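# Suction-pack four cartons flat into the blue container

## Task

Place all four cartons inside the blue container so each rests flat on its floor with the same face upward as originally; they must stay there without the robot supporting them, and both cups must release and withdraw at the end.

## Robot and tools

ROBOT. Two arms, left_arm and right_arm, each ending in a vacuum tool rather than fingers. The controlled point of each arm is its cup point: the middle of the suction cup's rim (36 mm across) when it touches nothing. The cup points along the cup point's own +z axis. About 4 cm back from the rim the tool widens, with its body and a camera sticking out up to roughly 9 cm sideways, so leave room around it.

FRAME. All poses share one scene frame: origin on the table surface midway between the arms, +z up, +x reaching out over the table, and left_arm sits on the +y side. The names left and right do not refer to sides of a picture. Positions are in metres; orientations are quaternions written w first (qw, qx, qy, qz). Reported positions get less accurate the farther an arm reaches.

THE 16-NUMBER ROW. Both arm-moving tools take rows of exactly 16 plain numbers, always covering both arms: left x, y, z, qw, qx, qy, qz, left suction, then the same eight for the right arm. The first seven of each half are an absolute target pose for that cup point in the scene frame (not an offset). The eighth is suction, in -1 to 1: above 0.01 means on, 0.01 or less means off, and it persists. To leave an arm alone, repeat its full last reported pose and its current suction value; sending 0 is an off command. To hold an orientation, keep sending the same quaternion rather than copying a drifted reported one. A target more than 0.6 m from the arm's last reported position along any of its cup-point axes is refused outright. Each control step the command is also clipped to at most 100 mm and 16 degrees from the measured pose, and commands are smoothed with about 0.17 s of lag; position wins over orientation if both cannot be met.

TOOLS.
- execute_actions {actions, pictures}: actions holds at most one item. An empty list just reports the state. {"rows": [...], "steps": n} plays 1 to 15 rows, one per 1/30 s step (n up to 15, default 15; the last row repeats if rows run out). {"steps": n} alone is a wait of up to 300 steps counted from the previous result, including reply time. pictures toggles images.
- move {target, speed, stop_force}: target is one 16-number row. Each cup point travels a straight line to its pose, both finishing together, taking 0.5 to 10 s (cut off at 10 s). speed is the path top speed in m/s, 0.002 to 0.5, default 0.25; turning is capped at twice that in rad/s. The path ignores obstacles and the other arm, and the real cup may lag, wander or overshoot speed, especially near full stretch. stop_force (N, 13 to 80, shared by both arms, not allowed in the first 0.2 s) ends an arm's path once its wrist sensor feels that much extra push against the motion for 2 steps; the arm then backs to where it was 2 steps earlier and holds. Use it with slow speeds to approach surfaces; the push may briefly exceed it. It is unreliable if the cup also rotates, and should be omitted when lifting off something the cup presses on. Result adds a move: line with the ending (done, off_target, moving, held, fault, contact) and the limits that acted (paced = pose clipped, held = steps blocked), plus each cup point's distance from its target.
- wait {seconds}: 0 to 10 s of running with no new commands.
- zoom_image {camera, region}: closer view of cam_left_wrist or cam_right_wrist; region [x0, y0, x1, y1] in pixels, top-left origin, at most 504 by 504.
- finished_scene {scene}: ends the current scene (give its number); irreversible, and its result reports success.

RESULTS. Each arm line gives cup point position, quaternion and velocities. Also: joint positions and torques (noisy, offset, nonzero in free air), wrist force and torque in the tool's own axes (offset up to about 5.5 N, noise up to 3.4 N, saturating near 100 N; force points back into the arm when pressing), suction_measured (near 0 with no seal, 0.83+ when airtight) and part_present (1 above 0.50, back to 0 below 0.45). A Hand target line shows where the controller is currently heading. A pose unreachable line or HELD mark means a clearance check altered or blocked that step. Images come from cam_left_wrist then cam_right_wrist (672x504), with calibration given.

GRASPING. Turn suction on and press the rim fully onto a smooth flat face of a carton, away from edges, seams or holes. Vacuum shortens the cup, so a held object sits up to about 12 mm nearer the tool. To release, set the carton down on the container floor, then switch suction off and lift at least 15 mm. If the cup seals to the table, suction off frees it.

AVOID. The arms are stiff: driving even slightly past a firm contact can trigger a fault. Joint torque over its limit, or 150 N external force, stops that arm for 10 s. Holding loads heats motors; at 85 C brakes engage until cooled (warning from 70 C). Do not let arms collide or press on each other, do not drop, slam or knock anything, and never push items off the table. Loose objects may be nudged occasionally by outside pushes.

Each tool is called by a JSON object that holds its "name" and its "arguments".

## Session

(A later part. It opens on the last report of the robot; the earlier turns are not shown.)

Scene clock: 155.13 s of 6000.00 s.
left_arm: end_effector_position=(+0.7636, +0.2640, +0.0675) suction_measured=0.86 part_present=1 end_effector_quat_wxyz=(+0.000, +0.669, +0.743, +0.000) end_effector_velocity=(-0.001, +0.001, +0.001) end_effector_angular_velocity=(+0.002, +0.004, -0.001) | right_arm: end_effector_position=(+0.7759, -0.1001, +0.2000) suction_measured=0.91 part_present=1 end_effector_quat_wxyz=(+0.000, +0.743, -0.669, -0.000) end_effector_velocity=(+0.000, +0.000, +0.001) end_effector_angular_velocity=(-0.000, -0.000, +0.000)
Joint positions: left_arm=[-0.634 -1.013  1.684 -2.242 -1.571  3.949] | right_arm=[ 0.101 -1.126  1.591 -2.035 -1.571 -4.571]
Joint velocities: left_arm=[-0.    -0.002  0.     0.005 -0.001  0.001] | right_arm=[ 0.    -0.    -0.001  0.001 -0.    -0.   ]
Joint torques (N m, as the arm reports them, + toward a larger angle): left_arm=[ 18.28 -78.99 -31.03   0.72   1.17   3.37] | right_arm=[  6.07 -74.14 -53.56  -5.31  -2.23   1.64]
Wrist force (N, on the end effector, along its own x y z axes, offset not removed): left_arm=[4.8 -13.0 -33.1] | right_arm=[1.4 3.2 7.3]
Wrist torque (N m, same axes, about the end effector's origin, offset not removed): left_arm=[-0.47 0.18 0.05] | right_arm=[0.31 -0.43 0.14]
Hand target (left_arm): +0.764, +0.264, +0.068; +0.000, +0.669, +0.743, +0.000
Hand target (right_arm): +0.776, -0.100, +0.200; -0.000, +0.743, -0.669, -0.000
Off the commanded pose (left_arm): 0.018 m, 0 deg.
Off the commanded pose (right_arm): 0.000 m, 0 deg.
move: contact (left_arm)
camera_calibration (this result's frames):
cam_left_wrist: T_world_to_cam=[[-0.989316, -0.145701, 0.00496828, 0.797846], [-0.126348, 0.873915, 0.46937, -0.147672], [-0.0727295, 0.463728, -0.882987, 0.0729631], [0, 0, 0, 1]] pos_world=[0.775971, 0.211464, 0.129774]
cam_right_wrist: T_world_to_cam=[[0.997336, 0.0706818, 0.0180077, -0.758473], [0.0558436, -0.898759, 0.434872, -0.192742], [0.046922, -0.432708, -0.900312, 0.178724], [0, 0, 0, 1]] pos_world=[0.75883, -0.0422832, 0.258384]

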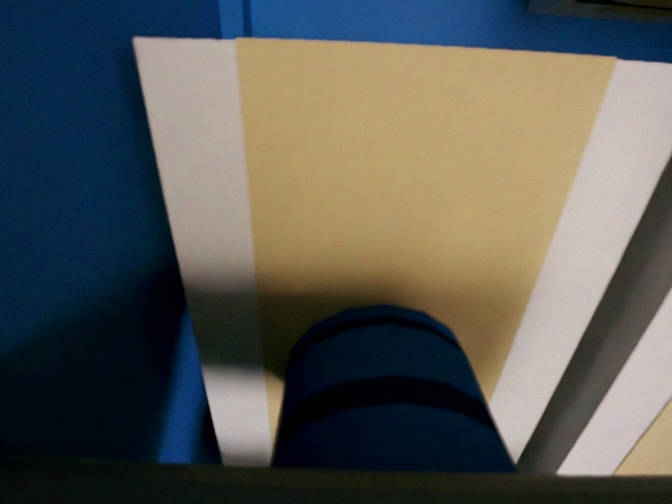

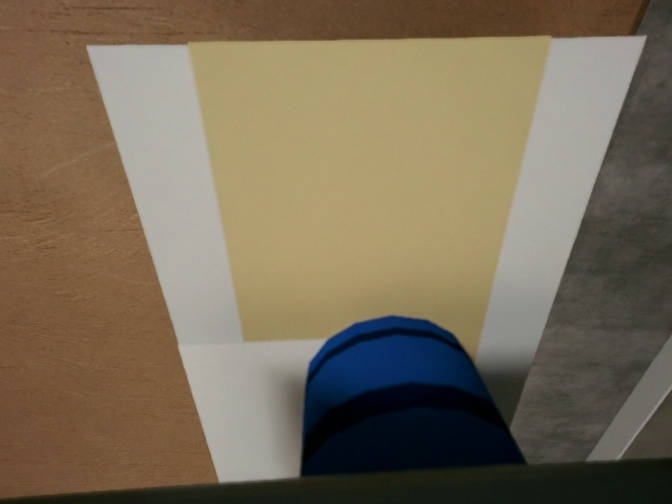

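{"name": "execute_actions", "arguments": {"actions": [{"rows":[[0.7635,0.264,0.069,0,0.669,0.743,0,0,0.776,-0.1,0.2,0,0.743,-0.669,0,1]],"steps":9}], "pictures": false}}

{"name": "move", "arguments": {"target": [0.765,0.25,0.26,0,0.669,0.743,0,0,0.776,-0.1,0.2,0,0.743,-0.669,0,1], "speed": 0.15}}

Scene clock: 165.03 s of 6000.00 s.
left_arm: end_effector_position=(+0.7635, +0.2640, +0.0689) suction_measured=0.01 part_present=0 end_effector_quat_wxyz=(+0.000, +0.669, +0.743, +0.000) end_effector_velocity=(+0.000, -0.000, +0.001) end_effector_angular_velocity=(+0.000, -0.000, -0.001) | right_arm: end_effector_position=(+0.7760, -0.1000, +0.2000) suction_measured=0.91 part_present=1 end_effector_quat_wxyz=(-0.000, +0.743, -0.669, -0.000) end_effector_velocity=(+0.001, -0.000, +0.001) end_effector_angular_velocity=(+0.000, -0.002, -0.001)
Joint positions: left_arm=[-0.634 -1.014  1.683 -2.24  -1.571  3.949] | right_arm=[ 0.101 -1.126  1.59  -2.036 -1.571 -4.571]
Joint velocities: left_arm=[ 0.    -0.001 -0.001  0.002  0.     0.001] | right_arm=[-0.001 -0.001 -0.    -0.001 -0.     0.   ]
Joint torques (N m, as the arm reports them, + toward a larger angle): left_arm=[  2.25 -95.09 -41.05   0.7    0.75   3.83] | right_arm=[ 10.93 -72.59 -52.76  -7.74  -2.25   1.74]
Wrist force (N, on the end effector, along its own x y z axes, offset not removed): left_arm=[-0.4 -9.5 -9.9] | right_arm=[1.9 2.6 8.5]
Wrist torque (N m, same axes, about the end effector's origin, offset not removed): left_arm=[-0.73 -0.05 0.10] | right_arm=[0.22 -0.51 0.08]
Hand target (left_arm): +0.763, +0.264, +0.069; +0.000, +0.669, +0.743, -0.000
Hand target (right_arm): +0.776, -0.100, +0.200; +0.000, +0.743, -0.669, -0.000
Off the commanded pose (left_arm): 0.000 m, 0 deg.
Off the commanded pose (right_arm): 0.000 m, 0 deg.
Steps of this call (steps 1 to 90: nothing new was sent; then 6.60 s passed at rest; steps 91 to 99: all 9 steps of this action). Readings (end_effector_position | what the end effector reports):
91: left_arm (+0.7635, +0.2640, +0.0680) | right_arm (+0.7760, -0.1000, +0.2000) | left_arm suction_measured=0.29 part_present=0 | right_arm suction_measured=0.91 part_present=1
92: left_arm (+0.7636, +0.2640, +0.0682) | right_arm (+0.7760, -0.1000, +0.2000) | left_arm suction_measured=0.01 part_present=0 | right_arm suction_measured=0.91 part_present=1
94: left_arm (+0.7636, +0.2639, +0.0686) | right_arm (+0.7760, -0.1000, +0.2000) | left_arm suction_measured=0.01 part_present=0 | right_arm suction_measured=0.91 part_present=1
98: left_arm (+0.7635, +0.2640, +0.0689) | right_arm (+0.7760, -0.1000, +0.2000) | left_arm suction_measured=0.01 part_present=0 | right_arm suction_measured=0.91 part_present=1
99: the state above

Scene clock: 167.10 s of 6000.00 s.
left_arm: end_effector_position=(+0.7648, +0.2502, +0.2597) suction_measured=0.01 part_present=0 end_effector_quat_wxyz=(+0.000, +0.669, +0.743, +0.000) end_effector_velocity=(-0.000, +0.000, +0.002) end_effector_angular_velocity=(+0.001, +0.001, +0.001) | right_arm: end_effector_position=(+0.7760, -0.1000, +0.2000) suction_measured=0.91 part_present=1 end_effector_quat_wxyz=(+0.000, +0.743, -0.669, +0.000) end_effector_velocity=(-0.000, -0.000, -0.001) end_effector_angular_velocity=(-0.001, +0.002, -0.000)
Joint positions: left_arm=[-0.646 -1.158  1.524 -1.937 -1.571  3.937] | right_arm=[ 0.101 -1.126  1.59  -2.036 -1.571 -4.571]
Joint velocities: left_arm=[-0.    -0.001 -0.003  0.005  0.001 -0.001] | right_arm=[-0.     0.001  0.     0.001 -0.    -0.   ]
Joint torques (N m, as the arm reports them, + toward a larger angle): left_arm=[ -16.02 -103.43  -54.01   -0.19    0.94   -3.33] | right_arm=[ 10.92 -71.59 -53.25  -7.88  -2.48   1.78]
Wrist force (N, on the end effector, along its own x y z axes, offset not removed): left_arm=[-1.7 -4.6 0.8] | right_arm=[1.1 2.5 8.1]
Wrist torque (N m, same axes, about the end effector's origin, offset not removed): left_arm=[-0.64 0.14 0.16] | right_arm=[0.21 -0.34 0.07]
Hand target (left_arm): +0.765, +0.250, +0.260; +0.000, +0.669, +0.743, -0.000
Hand target (right_arm): +0.776, -0.100, +0.200; -0.000, +0.743, -0.669, +0.000
Off the commanded pose (left_arm): 0.000 m, 0 deg.
Off the commanded pose (right_arm): 0.000 m, 0 deg.
move: done
camera_calibration (this result's frames):
cam_left_wrist: T_world_to_cam=[[-0.989317, -0.145689, 0.00517187, 0.796069], [-0.126228, 0.873832, 0.469557, -0.225787], [-0.0729288, 0.463888, -0.882887, 0.249246], [0, 0, 0, 1]] pos_world=[0.777241, 0.197657, 0.321959]
cam_right_wrist: T_world_to_cam=[[0.997337, 0.070644, 0.0181145, -0.758558], [0.055763, -0.898761, 0.434878, -0.192593], [0.0470021, -0.43271, -0.900307, 0.178705], [0, 0, 0, 1]] pos_world=[0.758878, -0.0421801, 0.258385]

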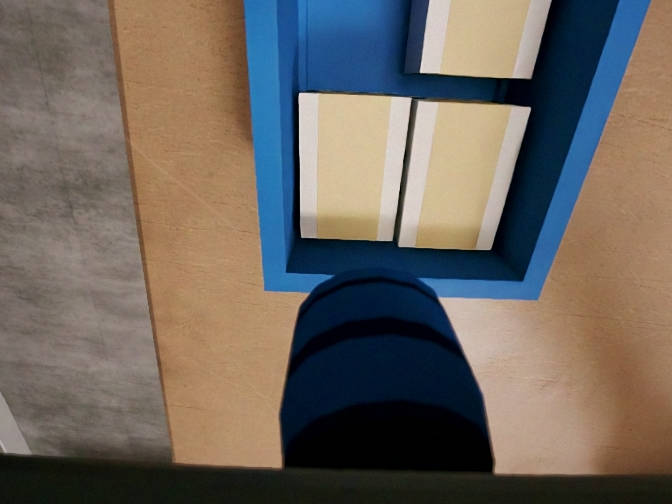

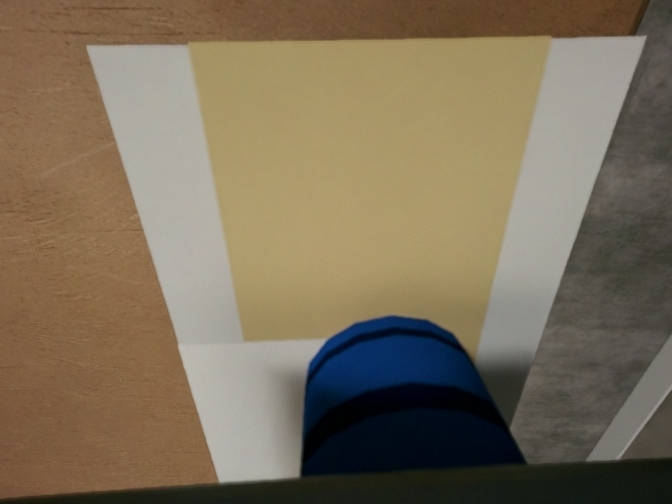

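{"name": "move", "arguments": {"target": [0.76,0.48,0.3,0.299,0.641,0.641,-0.299,0,0.776,-0.1,0.22,0,0.751,-0.66,0,1], "speed": 0.25}}

{"name": "move", "arguments": {"target": [0.783,0.48,0.3,0.299,0.641,0.641,-0.299,0,0.783,0.125,0.2,0,0.751,-0.66,0,1], "speed": 0.15}}

Scene clock: 192.30 s of 6000.00 s.
left_arm: end_effector_position=(+0.7602, +0.4797, +0.2998) suction_measured=0.01 part_present=0 end_effector_quat_wxyz=(+0.299, +0.641, +0.641, -0.298) end_effector_velocity=(-0.000, +0.003, -0.000) end_effector_angular_velocity=(-0.011, +0.002, -0.004) | right_arm: end_effector_position=(+0.7760, -0.1000, +0.2200) suction_measured=0.91 part_present=1 end_effector_quat_wxyz=(+0.000, +0.751, -0.660, +0.000) end_effector_velocity=(+0.000, -0.001, +0.001) end_effector_angular_velocity=(+0.000, -0.001, -0.001)
Joint positions: left_arm=[-0.168 -1.251  1.826 -2.372 -2.42   4.416] | right_arm=[ 0.101 -1.14   1.573 -2.004 -1.571 -4.595]
Joint velocities: left_arm=[ 0.006  0.003  0.     0.005 -0.013  0.011] | right_arm=[-0.001 -0.001 -0.     0.001  0.    -0.   ]
Joint torques (N m, as the arm reports them, + toward a larger angle): left_arm=[ 22.91 -51.   -30.12  -0.39  -3.89   3.89] | right_arm=[  10.51 -101.77  -53.91   -1.16   -2.49   -1.88]
Wrist force (N, on the end effector, along its own x y z axes, offset not removed): left_arm=[-4.2 -1.5 -1.1] | right_arm=[0.9 1.1 7.7]
Wrist torque (N m, same axes, about the end effector's origin, offset not removed): left_arm=[0.05 0.58 0.27] | right_arm=[-0.06 -0.34 0.13]
Hand target (left_arm): +0.760, +0.480, +0.300; +0.299, +0.641, +0.641, -0.298
Hand target (right_arm): +0.776, -0.100, +0.220; -0.000, +0.751, -0.660, +0.000
Off the commanded pose (left_arm): 0.000 m, 0 deg.
Off the commanded pose (right_arm): 0.000 m, 0 deg.
After step 90, 19.90 s passed at rest.
move: done
camera_calibration (this result's frames):
cam_left_wrist: T_world_to_cam=[[-0.999136, -0.0237874, 0.0340871, 0.76502], [-0.0347928, 0.927292, -0.372719, -0.288389], [-0.0227427, -0.373582, -0.927318, 0.55466], [0, 0, 0, 1]] pos_world=[0.76694, 0.49283, 0.380781]
cam_right_wrist: T_world_to_cam=[[0.995349, 0.0946147, 0.0181134, -0.754958], [0.0773671, -0.897159, 0.43488, -0.217891], [0.0573966, -0.431456, -0.900306, 0.188751], [0, 0, 0, 1]] pos_world=[0.757471, -0.0426145, 0.278365]

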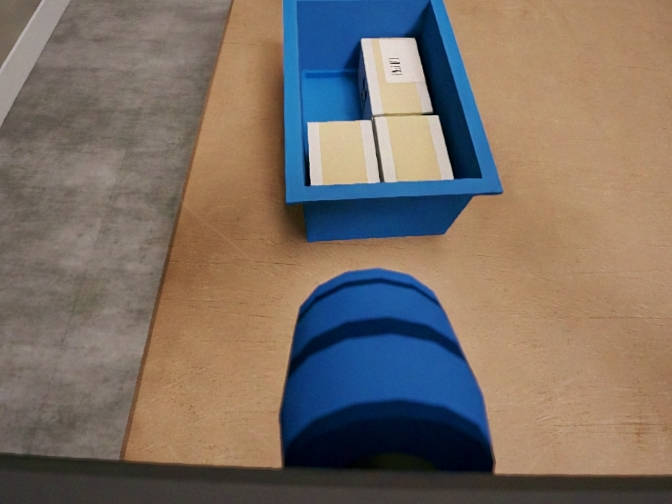

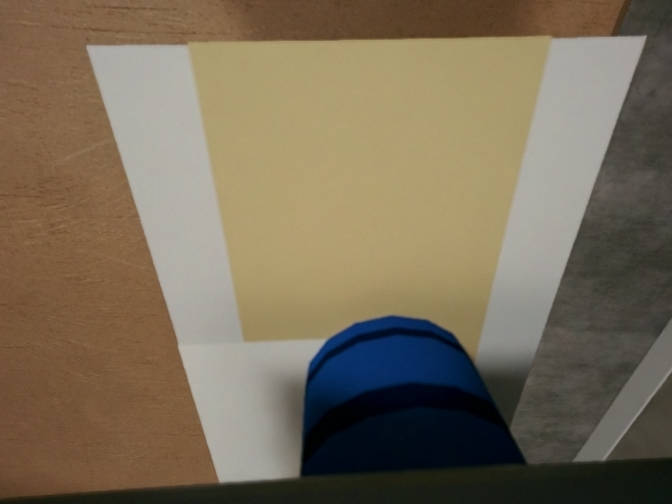

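Scene clock: 194.37 s of 6000.00 s.
left_arm: end_effector_position=(+0.7830, +0.4800, +0.3000) suction_measured=0.01 part_present=0 end_effector_quat_wxyz=(+0.299, +0.641, +0.641, -0.299) end_effector_velocity=(+0.000, +0.000, -0.000) end_effector_angular_velocity=(-0.000, -0.001, -0.001) | right_arm: end_effector_position=(+0.7824, +0.1247, +0.2001) suction_measured=0.91 part_present=1 end_effector_quat_wxyz=(+0.000, +0.751, -0.660, -0.000) end_effector_velocity=(-0.000, +0.003, +0.000) end_effector_angular_velocity=(-0.001, -0.000, +0.001)
Joint positions: left_arm=[-0.162 -1.218  1.778 -2.348 -2.423  4.426] | right_arm=[ 0.319 -0.94   1.293 -1.924 -1.571 -4.377]
Joint velocities: left_arm=[ 0.     0.    -0.     0.    -0.     0.002] | right_arm=[ 0.003  0.003 -0.005  0.003 -0.001  0.002]
Joint torques (N m, as the arm reports them, + toward a larger angle): left_arm=[ 20.42 -55.21 -49.83  -0.38  -3.44   4.19] | right_arm=[  9.74 -90.67 -56.67  -0.88  -2.24   1.68]
Wrist force (N, on the end effector, along its own x y z axes, offset not removed): left_arm=[0.2 -1.3 1.8] | right_arm=[0.6 2.5 7.4]
Wrist torque (N m, same axes, about the end effector's origin, offset not removed): left_arm=[-0.10 -0.09 0.15] | right_arm=[0.23 -0.35 0.09]
Hand target (left_arm): +0.783, +0.480, +0.300; +0.299, +0.641, +0.641, -0.299
Hand target (right_arm): +0.782, +0.125, +0.200; +0.000, +0.751, -0.660, -0.000
Off the commanded pose (left_arm): 0.000 m, 0 deg.
Off the commanded pose (right_arm): 0.001 m, 0 deg.
move: done
camera_calibration (this result's frames):
cam_left_wrist: T_world_to_cam=[[-0.999126, -0.0226686, 0.0351246, 0.786941], [-0.0341817, 0.926705, -0.374231, -0.287537], [-0.0240669, -0.375105, -0.92667, 0.55711], [0, 0, 0, 1]] pos_world=[0.789832, 0.493275, 0.381011]
cam_right_wrist: T_world_to_cam=[[0.995351, 0.0946481, 0.0178211, -0.782238], [0.0775201, -0.89712, 0.434932, -0.00829845], [0.0571532, -0.431529, -0.900287, 0.267599], [0, 0, 0, 1]] pos_world=[0.763951, 0.182069, 0.258465]

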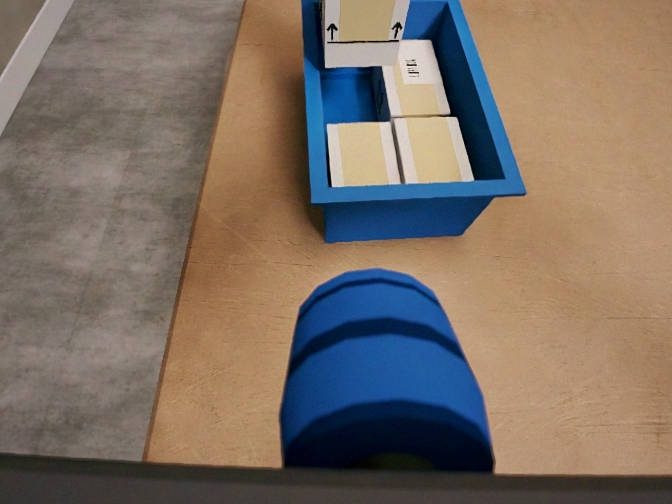

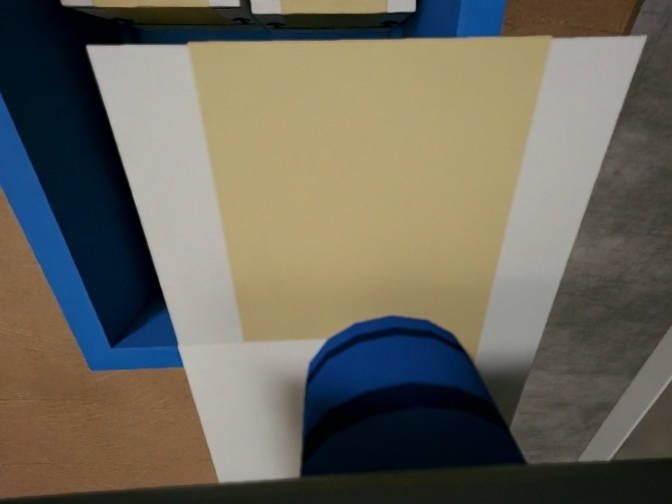

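{"name": "move", "arguments": {"target": [0.783,0.48,0.3,0.299,0.641,0.641,-0.299,0,0.783,0.125,0.15,0,0.751,-0.66,0,1], "speed": 0.04, "stop_force": 13}}

Scene clock: 200.00 s of 6000.00 s.
left_arm: end_effector_position=(+0.7830, +0.4800, +0.3000) suction_measured=0.01 part_present=0 end_effector_quat_wxyz=(+0.299, +0.641, +0.641, -0.299) end_effector_velocity=(+0.000, +0.000, +0.000) end_effector_angular_velocity=(+0.001, -0.001, -0.001) | right_arm: end_effector_position=(+0.7827, +0.1250, +0.1800) suction_measured=0.91 part_present=1 end_effector_quat_wxyz=(+0.000, +0.751, -0.660, -0.000) end_effector_velocity=(-0.000, +0.001, +0.003) end_effector_angular_velocity=(+0.001, +0.000, +0.000)
Joint positions: left_arm=[-0.162 -1.218  1.778 -2.348 -2.423  4.426] | right_arm=[ 0.32  -0.927  1.309 -1.953 -1.571 -4.376]
Joint velocities: left_arm=[ 0.    -0.    -0.     0.     0.001  0.001] | right_arm=[ 0.001 -0.002 -0.002  0.003  0.001  0.   ]
Joint torques (N m, as the arm reports them, + toward a larger angle): left_arm=[ 20.83 -56.97 -49.08  -0.62  -3.45   3.98] | right_arm=[  -3.   -114.3   -51.55   -0.97   -1.36    0.29]
Wrist force (N, on the end effector, along its own x y z axes, offset not removed): left_arm=[-3.9 -2.3 0.0] | right_arm=[3.1 2.5 4.0]
Wrist torque (N m, same axes, about the end effector's origin, offset not removed): left_arm=[-0.54 0.43 0.23] | right_arm=[0.12 -0.14 0.07]
Hand target (left_arm): +0.783, +0.480, +0.300; +0.299, +0.641, +0.641, -0.299
Hand target (right_arm): +0.783, +0.125, +0.180; +0.000, +0.751, -0.660, +0.000
Off the commanded pose (left_arm): 0.000 m, 0 deg.
Off the commanded pose (right_arm): 0.030 m, 0 deg.
After step 90, 1.50 s passed at rest.
move: contact (right_arm)
camera_calibration (this result's frames):
cam_left_wrist: T_world_to_cam=[[-0.999126, -0.0226676, 0.0351296, 0.786976], [-0.0341828, 0.926704, -0.374235, -0.287554], [-0.0240717, -0.375109, -0.926668, 0.557107], [0, 0, 0, 1]] pos_world=[0.789869, 0.493292, 0.380994]
cam_right_wrist: T_world_to_cam=[[0.995343, 0.0947032, 0.0179738, -0.782207], [0.0775013, -0.897103, 0.43497, 0.000753682], [0.0573174, -0.431552, -0.900266, 0.249514], [0, 0, 0, 1]] pos_world=[0.764204, 0.182432, 0.23836]

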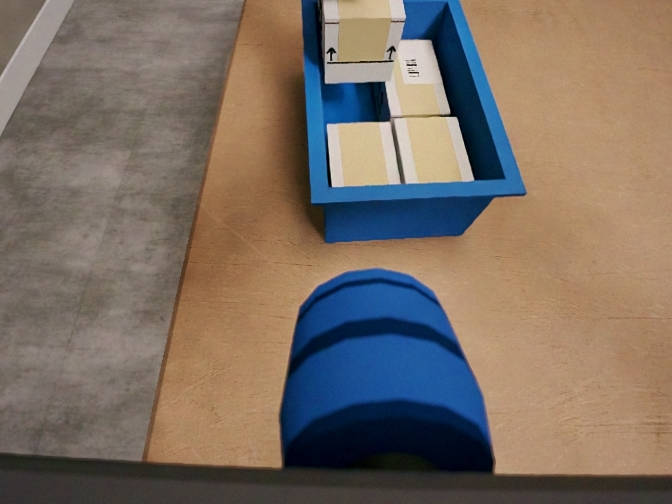

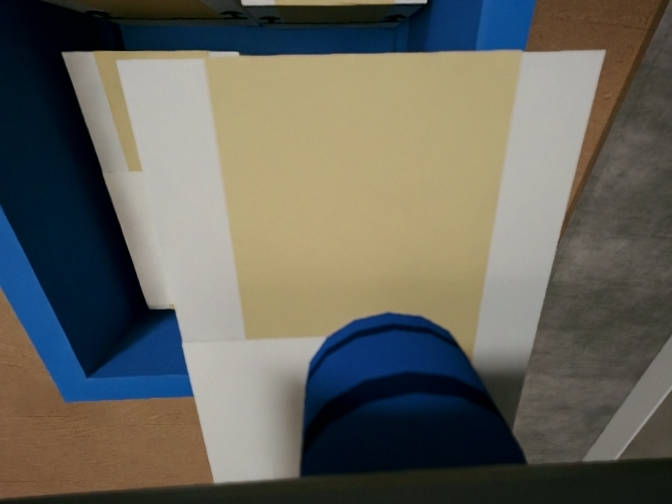

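{"name": "move", "arguments": {"target": [0.78,0.48,0.3,0.299,0.641,0.641,-0.299,0,0.780,0.127,0.14,0,0.751,-0.66,0,1], "speed": 0.02, "stop_force": 15}}

Scene clock: 211.17 s of 6000.00 s.
left_arm: end_effector_position=(+0.7800, +0.4800, +0.3000) suction_measured=0.01 part_present=0 end_effector_quat_wxyz=(+0.299, +0.641, +0.641, -0.299) end_effector_velocity=(-0.001, +0.000, -0.000) end_effector_angular_velocity=(-0.000, +0.001, +0.001) | right_arm: end_effector_position=(+0.7826, +0.1253, +0.1788) suction_measured=0.91 part_present=1 end_effector_quat_wxyz=(-0.000, +0.751, -0.660, +0.000) end_effector_velocity=(+0.001, -0.001, -0.001) end_effector_angular_velocity=(+0.000, +0.001, -0.001)
Joint positions: left_arm=[-0.163 -1.222  1.784 -2.351 -2.423  4.425] | right_arm=[ 0.32  -0.926  1.31  -1.955 -1.571 -4.376]
Joint velocities: left_arm=[-0.    -0.001  0.001 -0.    -0.    -0.001] | right_arm=[-0.001  0.001  0.    -0.     0.001  0.   ]
Joint torques (N m, as the arm reports them, + toward a larger angle): left_arm=[-17.   -93.45 -25.51  -7.18   0.07  -3.22] | right_arm=[  -6.23 -112.91  -52.24   -1.04   -1.57   -1.99]
Wrist force (N, on the end effector, along its own x y z axes, offset not removed): left_arm=[-2.0 -1.7 4.2] | right_arm=[2.9 3.0 4.3]
Wrist torque (N m, same axes, about the end effector's origin, offset not removed): left_arm=[-0.24 0.12 0.08] | right_arm=[0.30 -0.17 0.04]
Hand target (left_arm): +0.780, +0.480, +0.300; +0.299, +0.641, +0.641, -0.299
Hand target (right_arm): +0.783, +0.125, +0.179; -0.000, +0.751, -0.660, +0.000
Off the commanded pose (left_arm): 0.000 m, 0 deg.
Off the commanded pose (right_arm): 0.039 m, 0 deg.
After step 90, 5.93 s passed at rest.
move: contact (right_arm)
camera_calibration (this result's frames):
cam_left_wrist: T_world_to_cam=[[-0.999126, -0.0226668, 0.0351267, 0.784017], [-0.034181, 0.926703, -0.374237, -0.28766], [-0.0240693, -0.37511, -0.926668, 0.557032], [0, 0, 0, 1]] pos_world=[0.786907, 0.493295, 0.38099]
cam_right_wrist: T_world_to_cam=[[0.99533, 0.0947381, 0.018503, -0.78222], [0.0773253, -0.897278, 0.434641, 0.0017386], [0.0577794, -0.431181, -0.900414, 0.248162], [0, 0, 0, 1]] pos_world=[0.764094, 0.182669, 0.237166]

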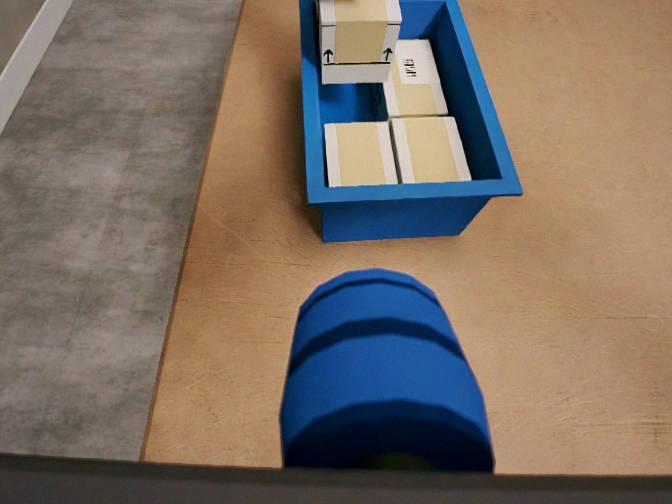

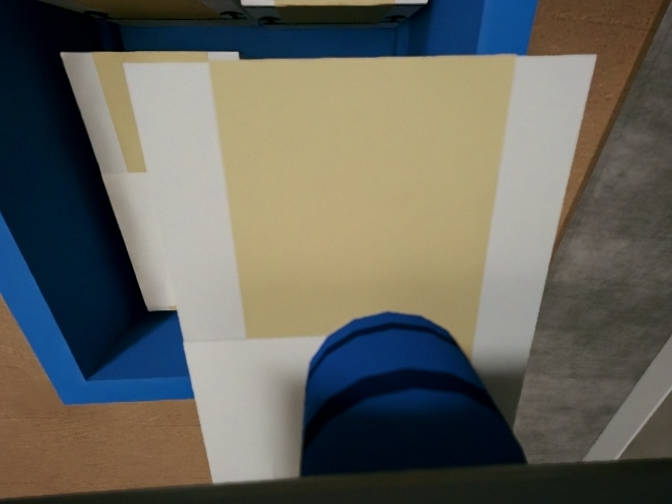

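{"name": "move", "arguments": {"target": [0.78,0.48,0.3,0.299,0.641,0.641,-0.299,0,0.781,0.13,0.192,0,0.751,-0.66,0,1], "speed": 0.03}}

{"name": "move", "arguments": {"target": [0.78,0.48,0.3,0.299,0.641,0.641,-0.299,0,0.779,0.145,0.19,0,0.751,-0.66,0,1], "speed": 0.03}}

Scene clock: 219.83 s of 6000.00 s.
left_arm: end_effector_position=(+0.7800, +0.4800, +0.3000) suction_measured=0.01 part_present=0 end_effector_quat_wxyz=(+0.299, +0.641, +0.641, -0.299) end_effector_velocity=(+0.000, +0.000, +0.000) end_effector_angular_velocity=(+0.001, -0.002, -0.000) | right_arm: end_effector_position=(+0.7810, +0.1299, +0.1917) suction_measured=0.91 part_present=1 end_effector_quat_wxyz=(-0.000, +0.751, -0.660, -0.000) end_effector_velocity=(-0.000, +0.001, +0.003) end_effector_angular_velocity=(-0.000, +0.000, +0.000)
Joint positions: left_arm=[-0.163 -1.223  1.784 -2.351 -2.423  4.425] | right_arm=[ 0.325 -0.932  1.295 -1.934 -1.571 -4.371]
Joint velocities: left_arm=[-0.    -0.    -0.001  0.     0.001  0.001] | right_arm=[ 0.001 -0.001 -0.003  0.004 -0.     0.001]
Joint torques (N m, as the arm reports them, + toward a larger angle): left_arm=[-17.19 -93.84 -26.41  -7.27   0.1   -3.48] | right_arm=[  11.08 -118.11  -54.76   -0.91   -2.32    1.7 ]
Wrist force (N, on the end effector, along its own x y z axes, offset not removed): left_arm=[-5.2 0.7 -3.0] | right_arm=[1.1 1.9 7.6]
Wrist torque (N m, same axes, about the end effector's origin, offset not removed): left_arm=[0.31 0.64 0.28] | right_arm=[0.13 -0.42 0.14]
Hand target (left_arm): +0.780, +0.480, +0.300; +0.299, +0.641, +0.641, -0.299
Hand target (right_arm): +0.781, +0.130, +0.192; +0.000, +0.751, -0.660, -0.000
Off the commanded pose (left_arm): 0.000 m, 0 deg.
Off the commanded pose (right_arm): 0.000 m, 0 deg.
After step 90, 4.87 s passed at rest.
move: done
camera_calibration (this result's frames):
cam_left_wrist: T_world_to_cam=[[-0.999126, -0.0226679, 0.0351269, 0.783978], [-0.034182, 0.926703, -0.374236, -0.287659], [-0.0240691, -0.37511, -0.926668, 0.557031], [0, 0, 0, 1]] pos_world=[0.786867, 0.493293, 0.380992]
cam_right_wrist: T_world_to_cam=[[0.995346, 0.0946463, 0.018121, -0.781206], [0.0773929, -0.897161, 0.43487, 0.000245031], [0.0574163, -0.431444, -0.900311, 0.262186], [0, 0, 0, 1]] pos_world=[0.762498, 0.187277, 0.250098]

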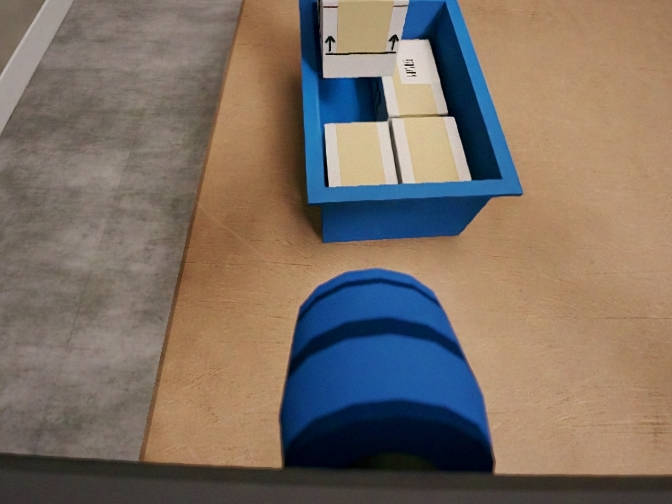

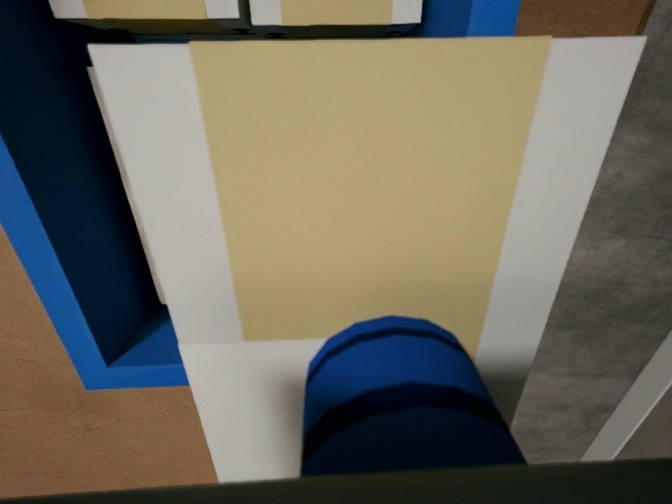

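Scene clock: 220.70 s of 6000.00 s.
left_arm: end_effector_position=(+0.7800, +0.4800, +0.3000) suction_measured=0.01 part_present=0 end_effector_quat_wxyz=(+0.299, +0.641, +0.641, -0.299) end_effector_velocity=(+0.000, +0.000, +0.001) end_effector_angular_velocity=(-0.000, -0.002, -0.001) | right_arm: end_effector_position=(+0.7790, +0.1448, +0.1900) suction_measured=0.91 part_present=1 end_effector_quat_wxyz=(+0.000, +0.751, -0.660, -0.000) end_effector_velocity=(-0.000, +0.002, -0.002) end_effector_angular_velocity=(-0.001, +0.002, -0.000)
Joint positions: left_arm=[-0.163 -1.223  1.784 -2.351 -2.423  4.425] | right_arm=[ 0.339 -0.919  1.277 -1.929 -1.571 -4.358]
Joint velocities: left_arm=[ 0.    -0.    -0.001  0.    -0.     0.002] | right_arm=[ 0.002  0.004 -0.003  0.002 -0.     0.002]
Joint torques (N m, as the arm reports them, + toward a larger angle): left_arm=[-17.38 -93.48 -26.24  -7.27   0.25  -3.62] | right_arm=[ 10.74 -92.78 -55.21  -1.25  -1.72   1.88]
Wrist force (N, on the end effector, along its own x y z axes, offset not removed): left_arm=[0.7 -3.0 -4.7] | right_arm=[0.7 2.6 9.4]
Wrist torque (N m, same axes, about the end effector's origin, offset not removed): left_arm=[-0.39 -0.18 0.23] | right_arm=[0.27 -0.23 0.06]
Hand target (left_arm): +0.780, +0.480, +0.300; +0.299, +0.641, +0.641, -0.299
Hand target (right_arm): +0.779, +0.145, +0.190; +0.000, +0.751, -0.660, -0.000
Off the commanded pose (left_arm): 0.000 m, 0 deg.
Off the commanded pose (right_arm): 0.000 m, 0 deg.
move: done
camera_calibration (this result's frames):
cam_left_wrist: T_world_to_cam=[[-0.999126, -0.0226677, 0.0351266, 0.783978], [-0.0341817, 0.926703, -0.374236, -0.287659], [-0.0240688, -0.375109, -0.926668, 0.557031], [0, 0, 0, 1]] pos_world=[0.786867, 0.493293, 0.380992]
cam_right_wrist: T_world_to_cam=[[0.995346, 0.0946471, 0.0181069, -0.780575], [0.077399, -0.897156, 0.43488, 0.0144723], [0.0574049, -0.431455, -0.900306, 0.267216], [0, 0, 0, 1]] pos_world=[0.760483, 0.202155, 0.248416]

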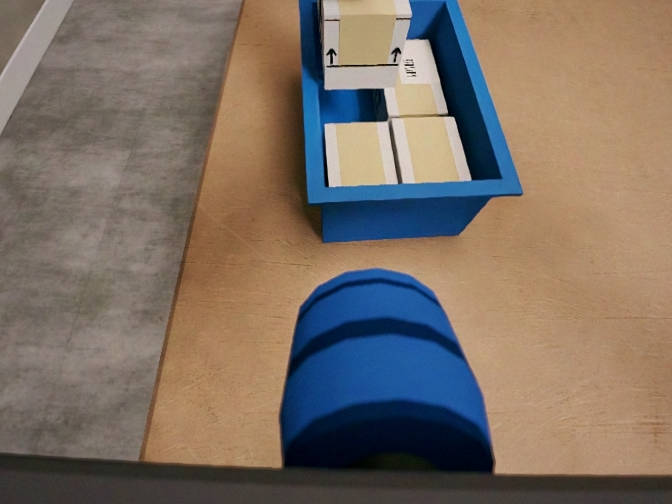

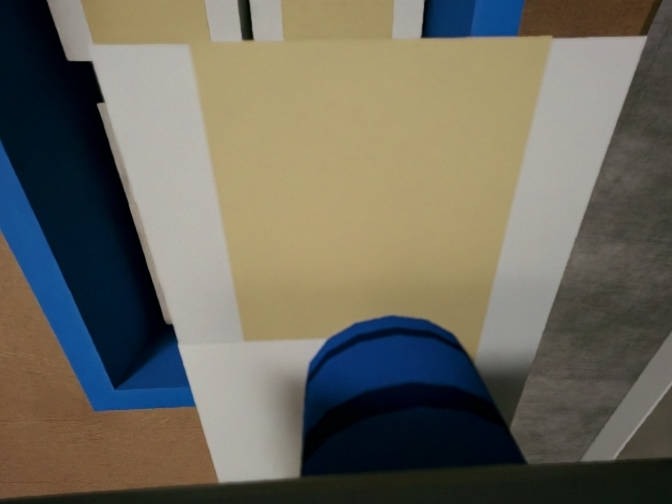

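{"name": "move", "arguments": {"target": [0.78,0.48,0.3,0.299,0.641,0.641,-0.299,0,0.7795,0.141,0.15,0,0.751,-0.66,0,1], "speed": 0.02, "stop_force": 15}}

Scene clock: 234.90 s of 6000.00 s.
left_arm: end_effector_position=(+0.7800, +0.4800, +0.3000) suction_measured=0.01 part_present=0 end_effector_quat_wxyz=(+0.299, +0.641, +0.641, -0.299) end_effector_velocity=(-0.000, -0.000, +0.000) end_effector_angular_velocity=(-0.000, -0.001, -0.001) | right_arm: end_effector_position=(+0.7795, +0.1410, +0.1503) suction_measured=0.91 part_present=1 end_effector_quat_wxyz=(+0.000, +0.751, -0.660, +0.000) end_effector_velocity=(+0.000, -0.001, -0.002) end_effector_angular_velocity=(-0.000, -0.001, -0.000)
Joint positions: left_arm=[-0.163 -1.223  1.784 -2.351 -2.423  4.425] | right_arm=[ 0.335 -0.896  1.313 -1.988 -1.571 -4.361]
Joint velocities: left_arm=[-0.     0.    -0.     0.    -0.     0.001] | right_arm=[-0.     0.001  0.002 -0.004 -0.001 -0.   ]
Joint torques (N m, as the arm reports them, + toward a larger angle): left_arm=[-16.97 -93.99 -28.11  -7.08   0.21  -3.59] | right_arm=[ -6.42 -90.41 -40.34  -7.84  -2.26  -2.03]
Wrist force (N, on the end effector, along its own x y z axes, offset not removed): left_arm=[-4.6 -3.0 0.4] | right_arm=[4.0 1.2 6.6]
Wrist torque (N m, same axes, about the end effector's origin, offset not removed): left_arm=[-0.20 0.56 0.18] | right_arm=[-0.05 -0.79 0.05]
Hand target (left_arm): +0.780, +0.480, +0.300; +0.299, +0.641, +0.641, -0.299
Hand target (right_arm): +0.780, +0.141, +0.150; -0.000, +0.751, -0.660, +0.000
Off the commanded pose (left_arm): 0.000 m, 0 deg.
Off the commanded pose (right_arm): 0.000 m, 0 deg.
After step 90, 8.90 s passed at rest.
move: done
camera_calibration (this result's frames):
cam_left_wrist: T_world_to_cam=[[-0.999126, -0.0226678, 0.0351265, 0.783978], [-0.0341818, 0.926703, -0.374236, -0.287659], [-0.0240687, -0.37511, -0.926668, 0.557031], [0, 0, 0, 1]] pos_world=[0.786867, 0.493293, 0.380992]
cam_right_wrist: T_world_to_cam=[[0.995346, 0.0946443, 0.0181097, -0.780049], [0.0773953, -0.897155, 0.434882, 0.0283888], [0.0574063, -0.431456, -0.900305, 0.229785], [0, 0, 0, 1]] pos_world=[0.761031, 0.198438, 0.208657]

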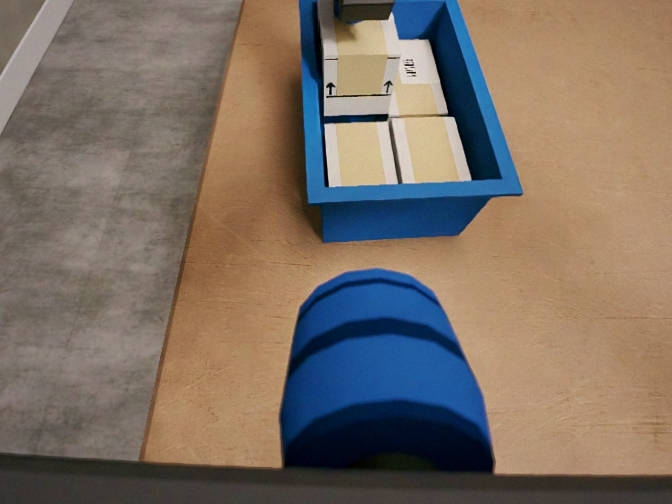

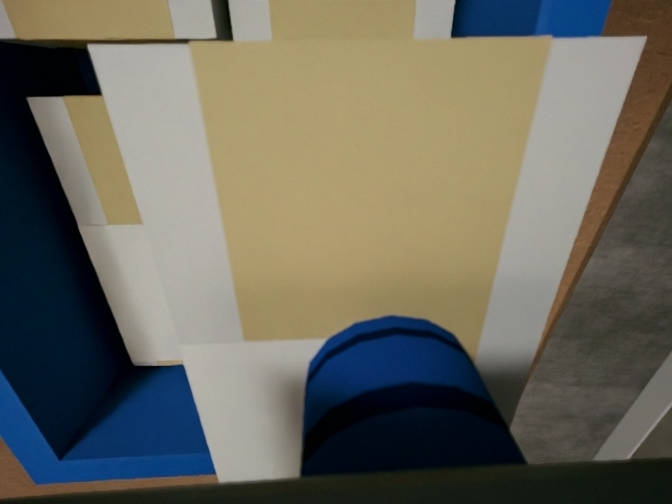

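{"name": "move", "arguments": {"target": [0.78,0.48,0.3,0.299,0.641,0.641,-0.299,0,0.7795,0.141,0.055,0,0.751,-0.66,0,1], "speed": 0.015, "stop_force": 15}}

Scene clock: 243.47 s of 6000.00 s.
left_arm: end_effector_position=(+0.7800, +0.4800, +0.3000) suction_measured=0.01 part_present=0 end_effector_quat_wxyz=(+0.299, +0.641, +0.641, -0.299) end_effector_velocity=(+0.000, -0.000, +0.000) end_effector_angular_velocity=(-0.000, -0.000, +0.000) | right_arm: end_effector_position=(+0.7796, +0.1410, +0.0770) suction_measured=0.91 part_present=1 end_effector_quat_wxyz=(-0.000, +0.751, -0.660, +0.000) end_effector_velocity=(-0.001, +0.000, +0.003) end_effector_angular_velocity=(-0.001, +0.004, +0.001)
Joint positions: left_arm=[-0.163 -1.223  1.784 -2.351 -2.423  4.425] | right_arm=[ 0.335 -0.841  1.359 -2.089 -1.571 -4.361]
Joint velocities: left_arm=[-0. -0. -0. -0. -0. -0.] | right_arm=[ 0.    -0.002 -0.002  0.008  0.001 -0.   ]
Joint torques (N m, as the arm reports them, + toward a larger angle): left_arm=[-16.98 -94.54 -27.99  -7.02  -0.07  -3.47] | right_arm=[ -3.91 -94.1  -36.81   0.18  -0.97  -0.99]
Wrist force (N, on the end effector, along its own x y z axes, offset not removed): left_arm=[0.4 -2.3 -0.3] | right_arm=[5.3 8.5 -23.5]
Wrist torque (N m, same axes, about the end effector's origin, offset not removed): left_arm=[-0.23 -0.15 0.25] | right_arm=[0.26 -0.28 0.07]
Hand target (left_arm): +0.780, +0.480, +0.300; +0.299, +0.641, +0.641, -0.299
Hand target (right_arm): +0.780, +0.141, +0.078; +0.000, +0.751, -0.660, +0.000
Off the commanded pose (left_arm): 0.000 m, 0 deg.
Off the commanded pose (right_arm): 0.022 m, 0 deg.
After step 90, 0.30 s passed at rest.
move: contact (right_arm)
camera_calibration (this result's frames):
cam_left_wrist: T_world_to_cam=[[-0.999126, -0.0226678, 0.0351267, 0.783978], [-0.0341819, 0.926703, -0.374236, -0.287659], [-0.024069, -0.375109, -0.926668, 0.557031], [0, 0, 0, 1]] pos_world=[0.786867, 0.493293, 0.380992]
cam_right_wrist: T_world_to_cam=[[0.995345, 0.0946437, 0.0182014, -0.778757], [0.0773567, -0.897171, 0.434857, 0.0602735], [0.0574863, -0.431424, -0.900316, 0.163734], [0, 0, 0, 1]] pos_world=[0.761057, 0.198419, 0.135376]

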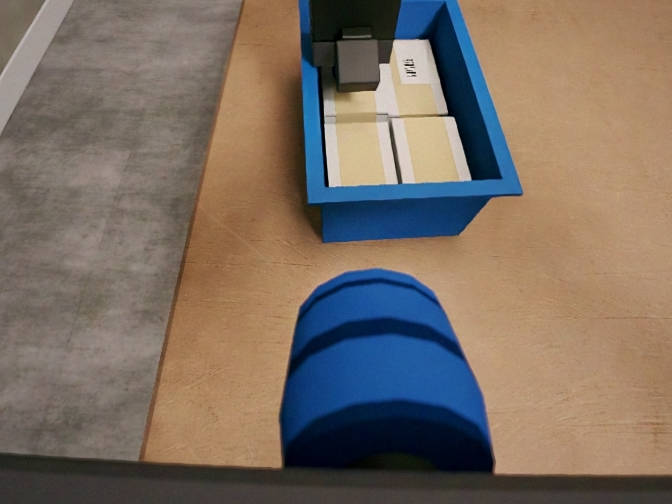

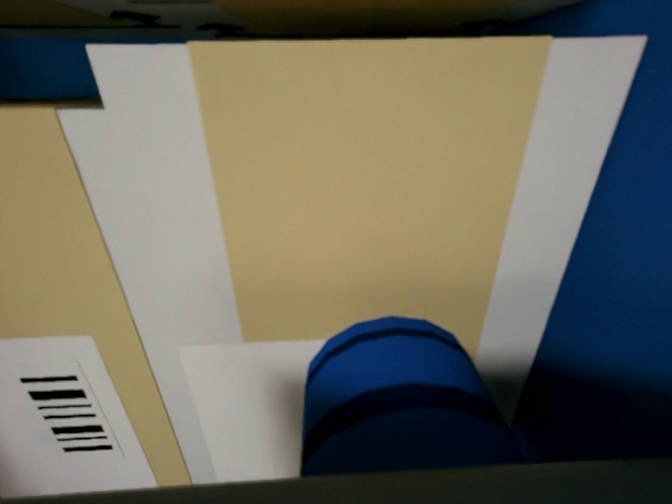

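{"name": "move", "arguments": {"target": [0.78,0.48,0.3,0.299,0.641,0.641,-0.299,0,0.779,0.146,0.081,0,0.751,-0.66,0,1], "speed": 0.01}}

{"name": "move", "arguments": {"target": [0.78,0.48,0.3,0.299,0.641,0.641,-0.299,0,0.779,0.146,0.055,0,0.751,-0.66,0,1], "speed": 0.01, "stop_force": 20}}

Scene clock: 256.50 s of 6000.00 s.
left_arm: end_effector_position=(+0.7800, +0.4800, +0.3000) suction_measured=0.01 part_present=0 end_effector_quat_wxyz=(+0.299, +0.641, +0.641, -0.299) end_effector_velocity=(+0.000, +0.000, -0.001) end_effector_angular_velocity=(+0.002, +0.001, +0.001) | right_arm: end_effector_position=(+0.7790, +0.1458, +0.0809) suction_measured=0.91 part_present=1 end_effector_quat_wxyz=(-0.000, +0.751, -0.660, +0.000) end_effector_velocity=(+0.000, +0.001, -0.000) end_effector_angular_velocity=(-0.001, +0.001, -0.001)
Joint positions: left_arm=[-0.163 -1.223  1.784 -2.351 -2.423  4.425] | right_arm=[ 0.339 -0.841  1.35  -2.08  -1.571 -4.357]
Joint velocities: left_arm=[ 0.    -0.     0.     0.     0.002 -0.001] | right_arm=[ 0.001  0.002 -0.003  0.003 -0.     0.002]
Joint torques (N m, as the arm reports them, + toward a larger angle): left_arm=[-16.07 -94.96 -28.57  -6.78   0.09  -3.46] | right_arm=[ 13.49 -94.88 -52.94  -0.78   2.18   1.9 ]
Wrist force (N, on the end effector, along its own x y z axes, offset not removed): left_arm=[-2.6 -2.4 -3.2] | right_arm=[2.0 1.9 7.1]
Wrist torque (N m, same axes, about the end effector's origin, offset not removed): left_arm=[-0.36 0.18 0.00] | right_arm=[0.16 -0.49 0.07]
Hand target (left_arm): +0.780, +0.480, +0.300; +0.299, +0.641, +0.641, -0.299
Hand target (right_arm): +0.779, +0.146, +0.081; +0.000, +0.751, -0.660, -0.000
Off the commanded pose (left_arm): 0.000 m, 0 deg.
Off the commanded pose (right_arm): 0.000 m, 0 deg.
After step 90, 9.20 s passed at rest.
move: done
camera_calibration (this result's frames):
cam_left_wrist: T_world_to_cam=[[-0.999126, -0.0226679, 0.0351267, 0.783978], [-0.034182, 0.926703, -0.374236, -0.287658], [-0.0240689, -0.37511, -0.926668, 0.557031], [0, 0, 0, 1]] pos_world=[0.786867, 0.493293, 0.380992]
cam_right_wrist: T_world_to_cam=[[0.995346, 0.094647, 0.0181299, -0.778714], [0.0773888, -0.897155, 0.434883, 0.0628669], [0.0574257, -0.431456, -0.900304, 0.169359], [0, 0, 0, 1]] pos_world=[0.760499, 0.203175, 0.139253]

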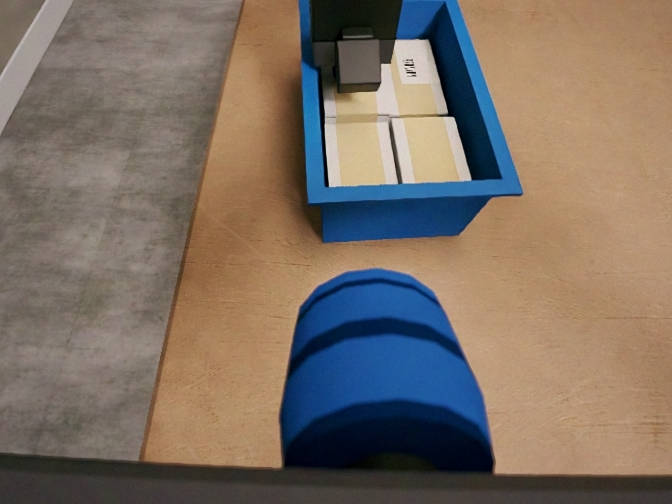

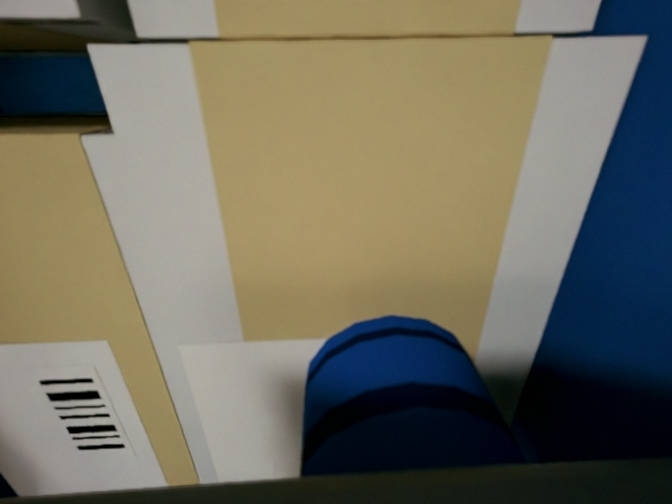

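Scene clock: 257.30 s of 6000.00 s.
left_arm: end_effector_position=(+0.7800, +0.4800, +0.3000) suction_measured=0.01 part_present=0 end_effector_quat_wxyz=(+0.299, +0.641, +0.641, -0.299) end_effector_velocity=(+0.000, -0.000, +0.000) end_effector_angular_velocity=(-0.001, -0.000, -0.000) | right_arm: end_effector_position=(+0.7791, +0.1459, +0.0768) suction_measured=0.91 part_present=1 end_effector_quat_wxyz=(-0.000, +0.751, -0.660, +0.000) end_effector_velocity=(-0.000, -0.001, +0.002) end_effector_angular_velocity=(-0.001, +0.003, -0.001)
Joint positions: left_arm=[-0.163 -1.223  1.784 -2.351 -2.423  4.425] | right_arm=[ 0.339 -0.837  1.352 -2.086 -1.571 -4.357]
Joint velocities: left_arm=[-0.     0.    -0.     0.    -0.001 -0.   ] | right_arm=[-0.001 -0.002 -0.001  0.007  0.    -0.   ]
Joint torques (N m, as the arm reports them, + toward a larger angle): left_arm=[-17.53 -93.66 -29.29  -6.8    0.01  -3.19] | right_arm=[ -0.63 -82.1  -33.33   0.01   2.52  -1.56]
Wrist force (N, on the end effector, along its own x y z axes, offset not removed): left_arm=[-4.5 -3.0 3.7] | right_arm=[8.5 11.3 -30.8]
Wrist torque (N m, same axes, about the end effector's origin, offset not removed): left_arm=[-0.59 0.52 0.21] | right_arm=[0.23 -0.66 0.05]
Hand target (left_arm): +0.780, +0.480, +0.300; +0.299, +0.641, +0.641, -0.299
Hand target (right_arm): +0.779, +0.146, +0.077; -0.000, +0.751, -0.660, +0.000
Off the commanded pose (left_arm): 0.000 m, 0 deg.
Off the commanded pose (right_arm): 0.022 m, 0 deg.
move: contact (right_arm)
camera_calibration (this result's frames):
cam_left_wrist: T_world_to_cam=[[-0.999126, -0.0226678, 0.0351264, 0.783978], [-0.0341818, 0.926703, -0.374236, -0.287659], [-0.0240686, -0.375109, -0.926668, 0.557031], [0, 0, 0, 1]] pos_world=[0.786867, 0.493293, 0.380992]
cam_right_wrist: T_world_to_cam=[[0.995341, 0.0946442, 0.0184149, -0.778713], [0.0772701, -0.897218, 0.434776, 0.0648311], [0.0576712, -0.431327, -0.90035, 0.165516], [0, 0, 0, 1]] pos_world=[0.76053, 0.20326, 0.135175]

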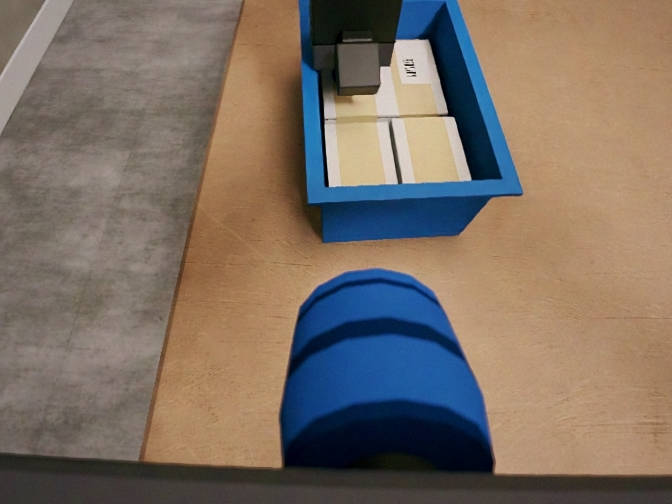

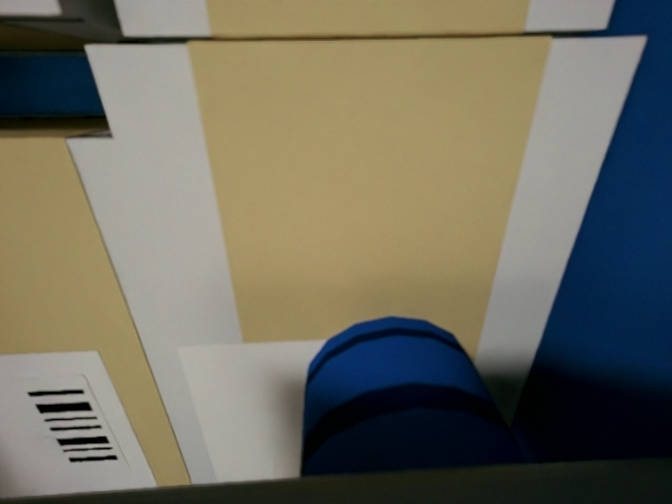

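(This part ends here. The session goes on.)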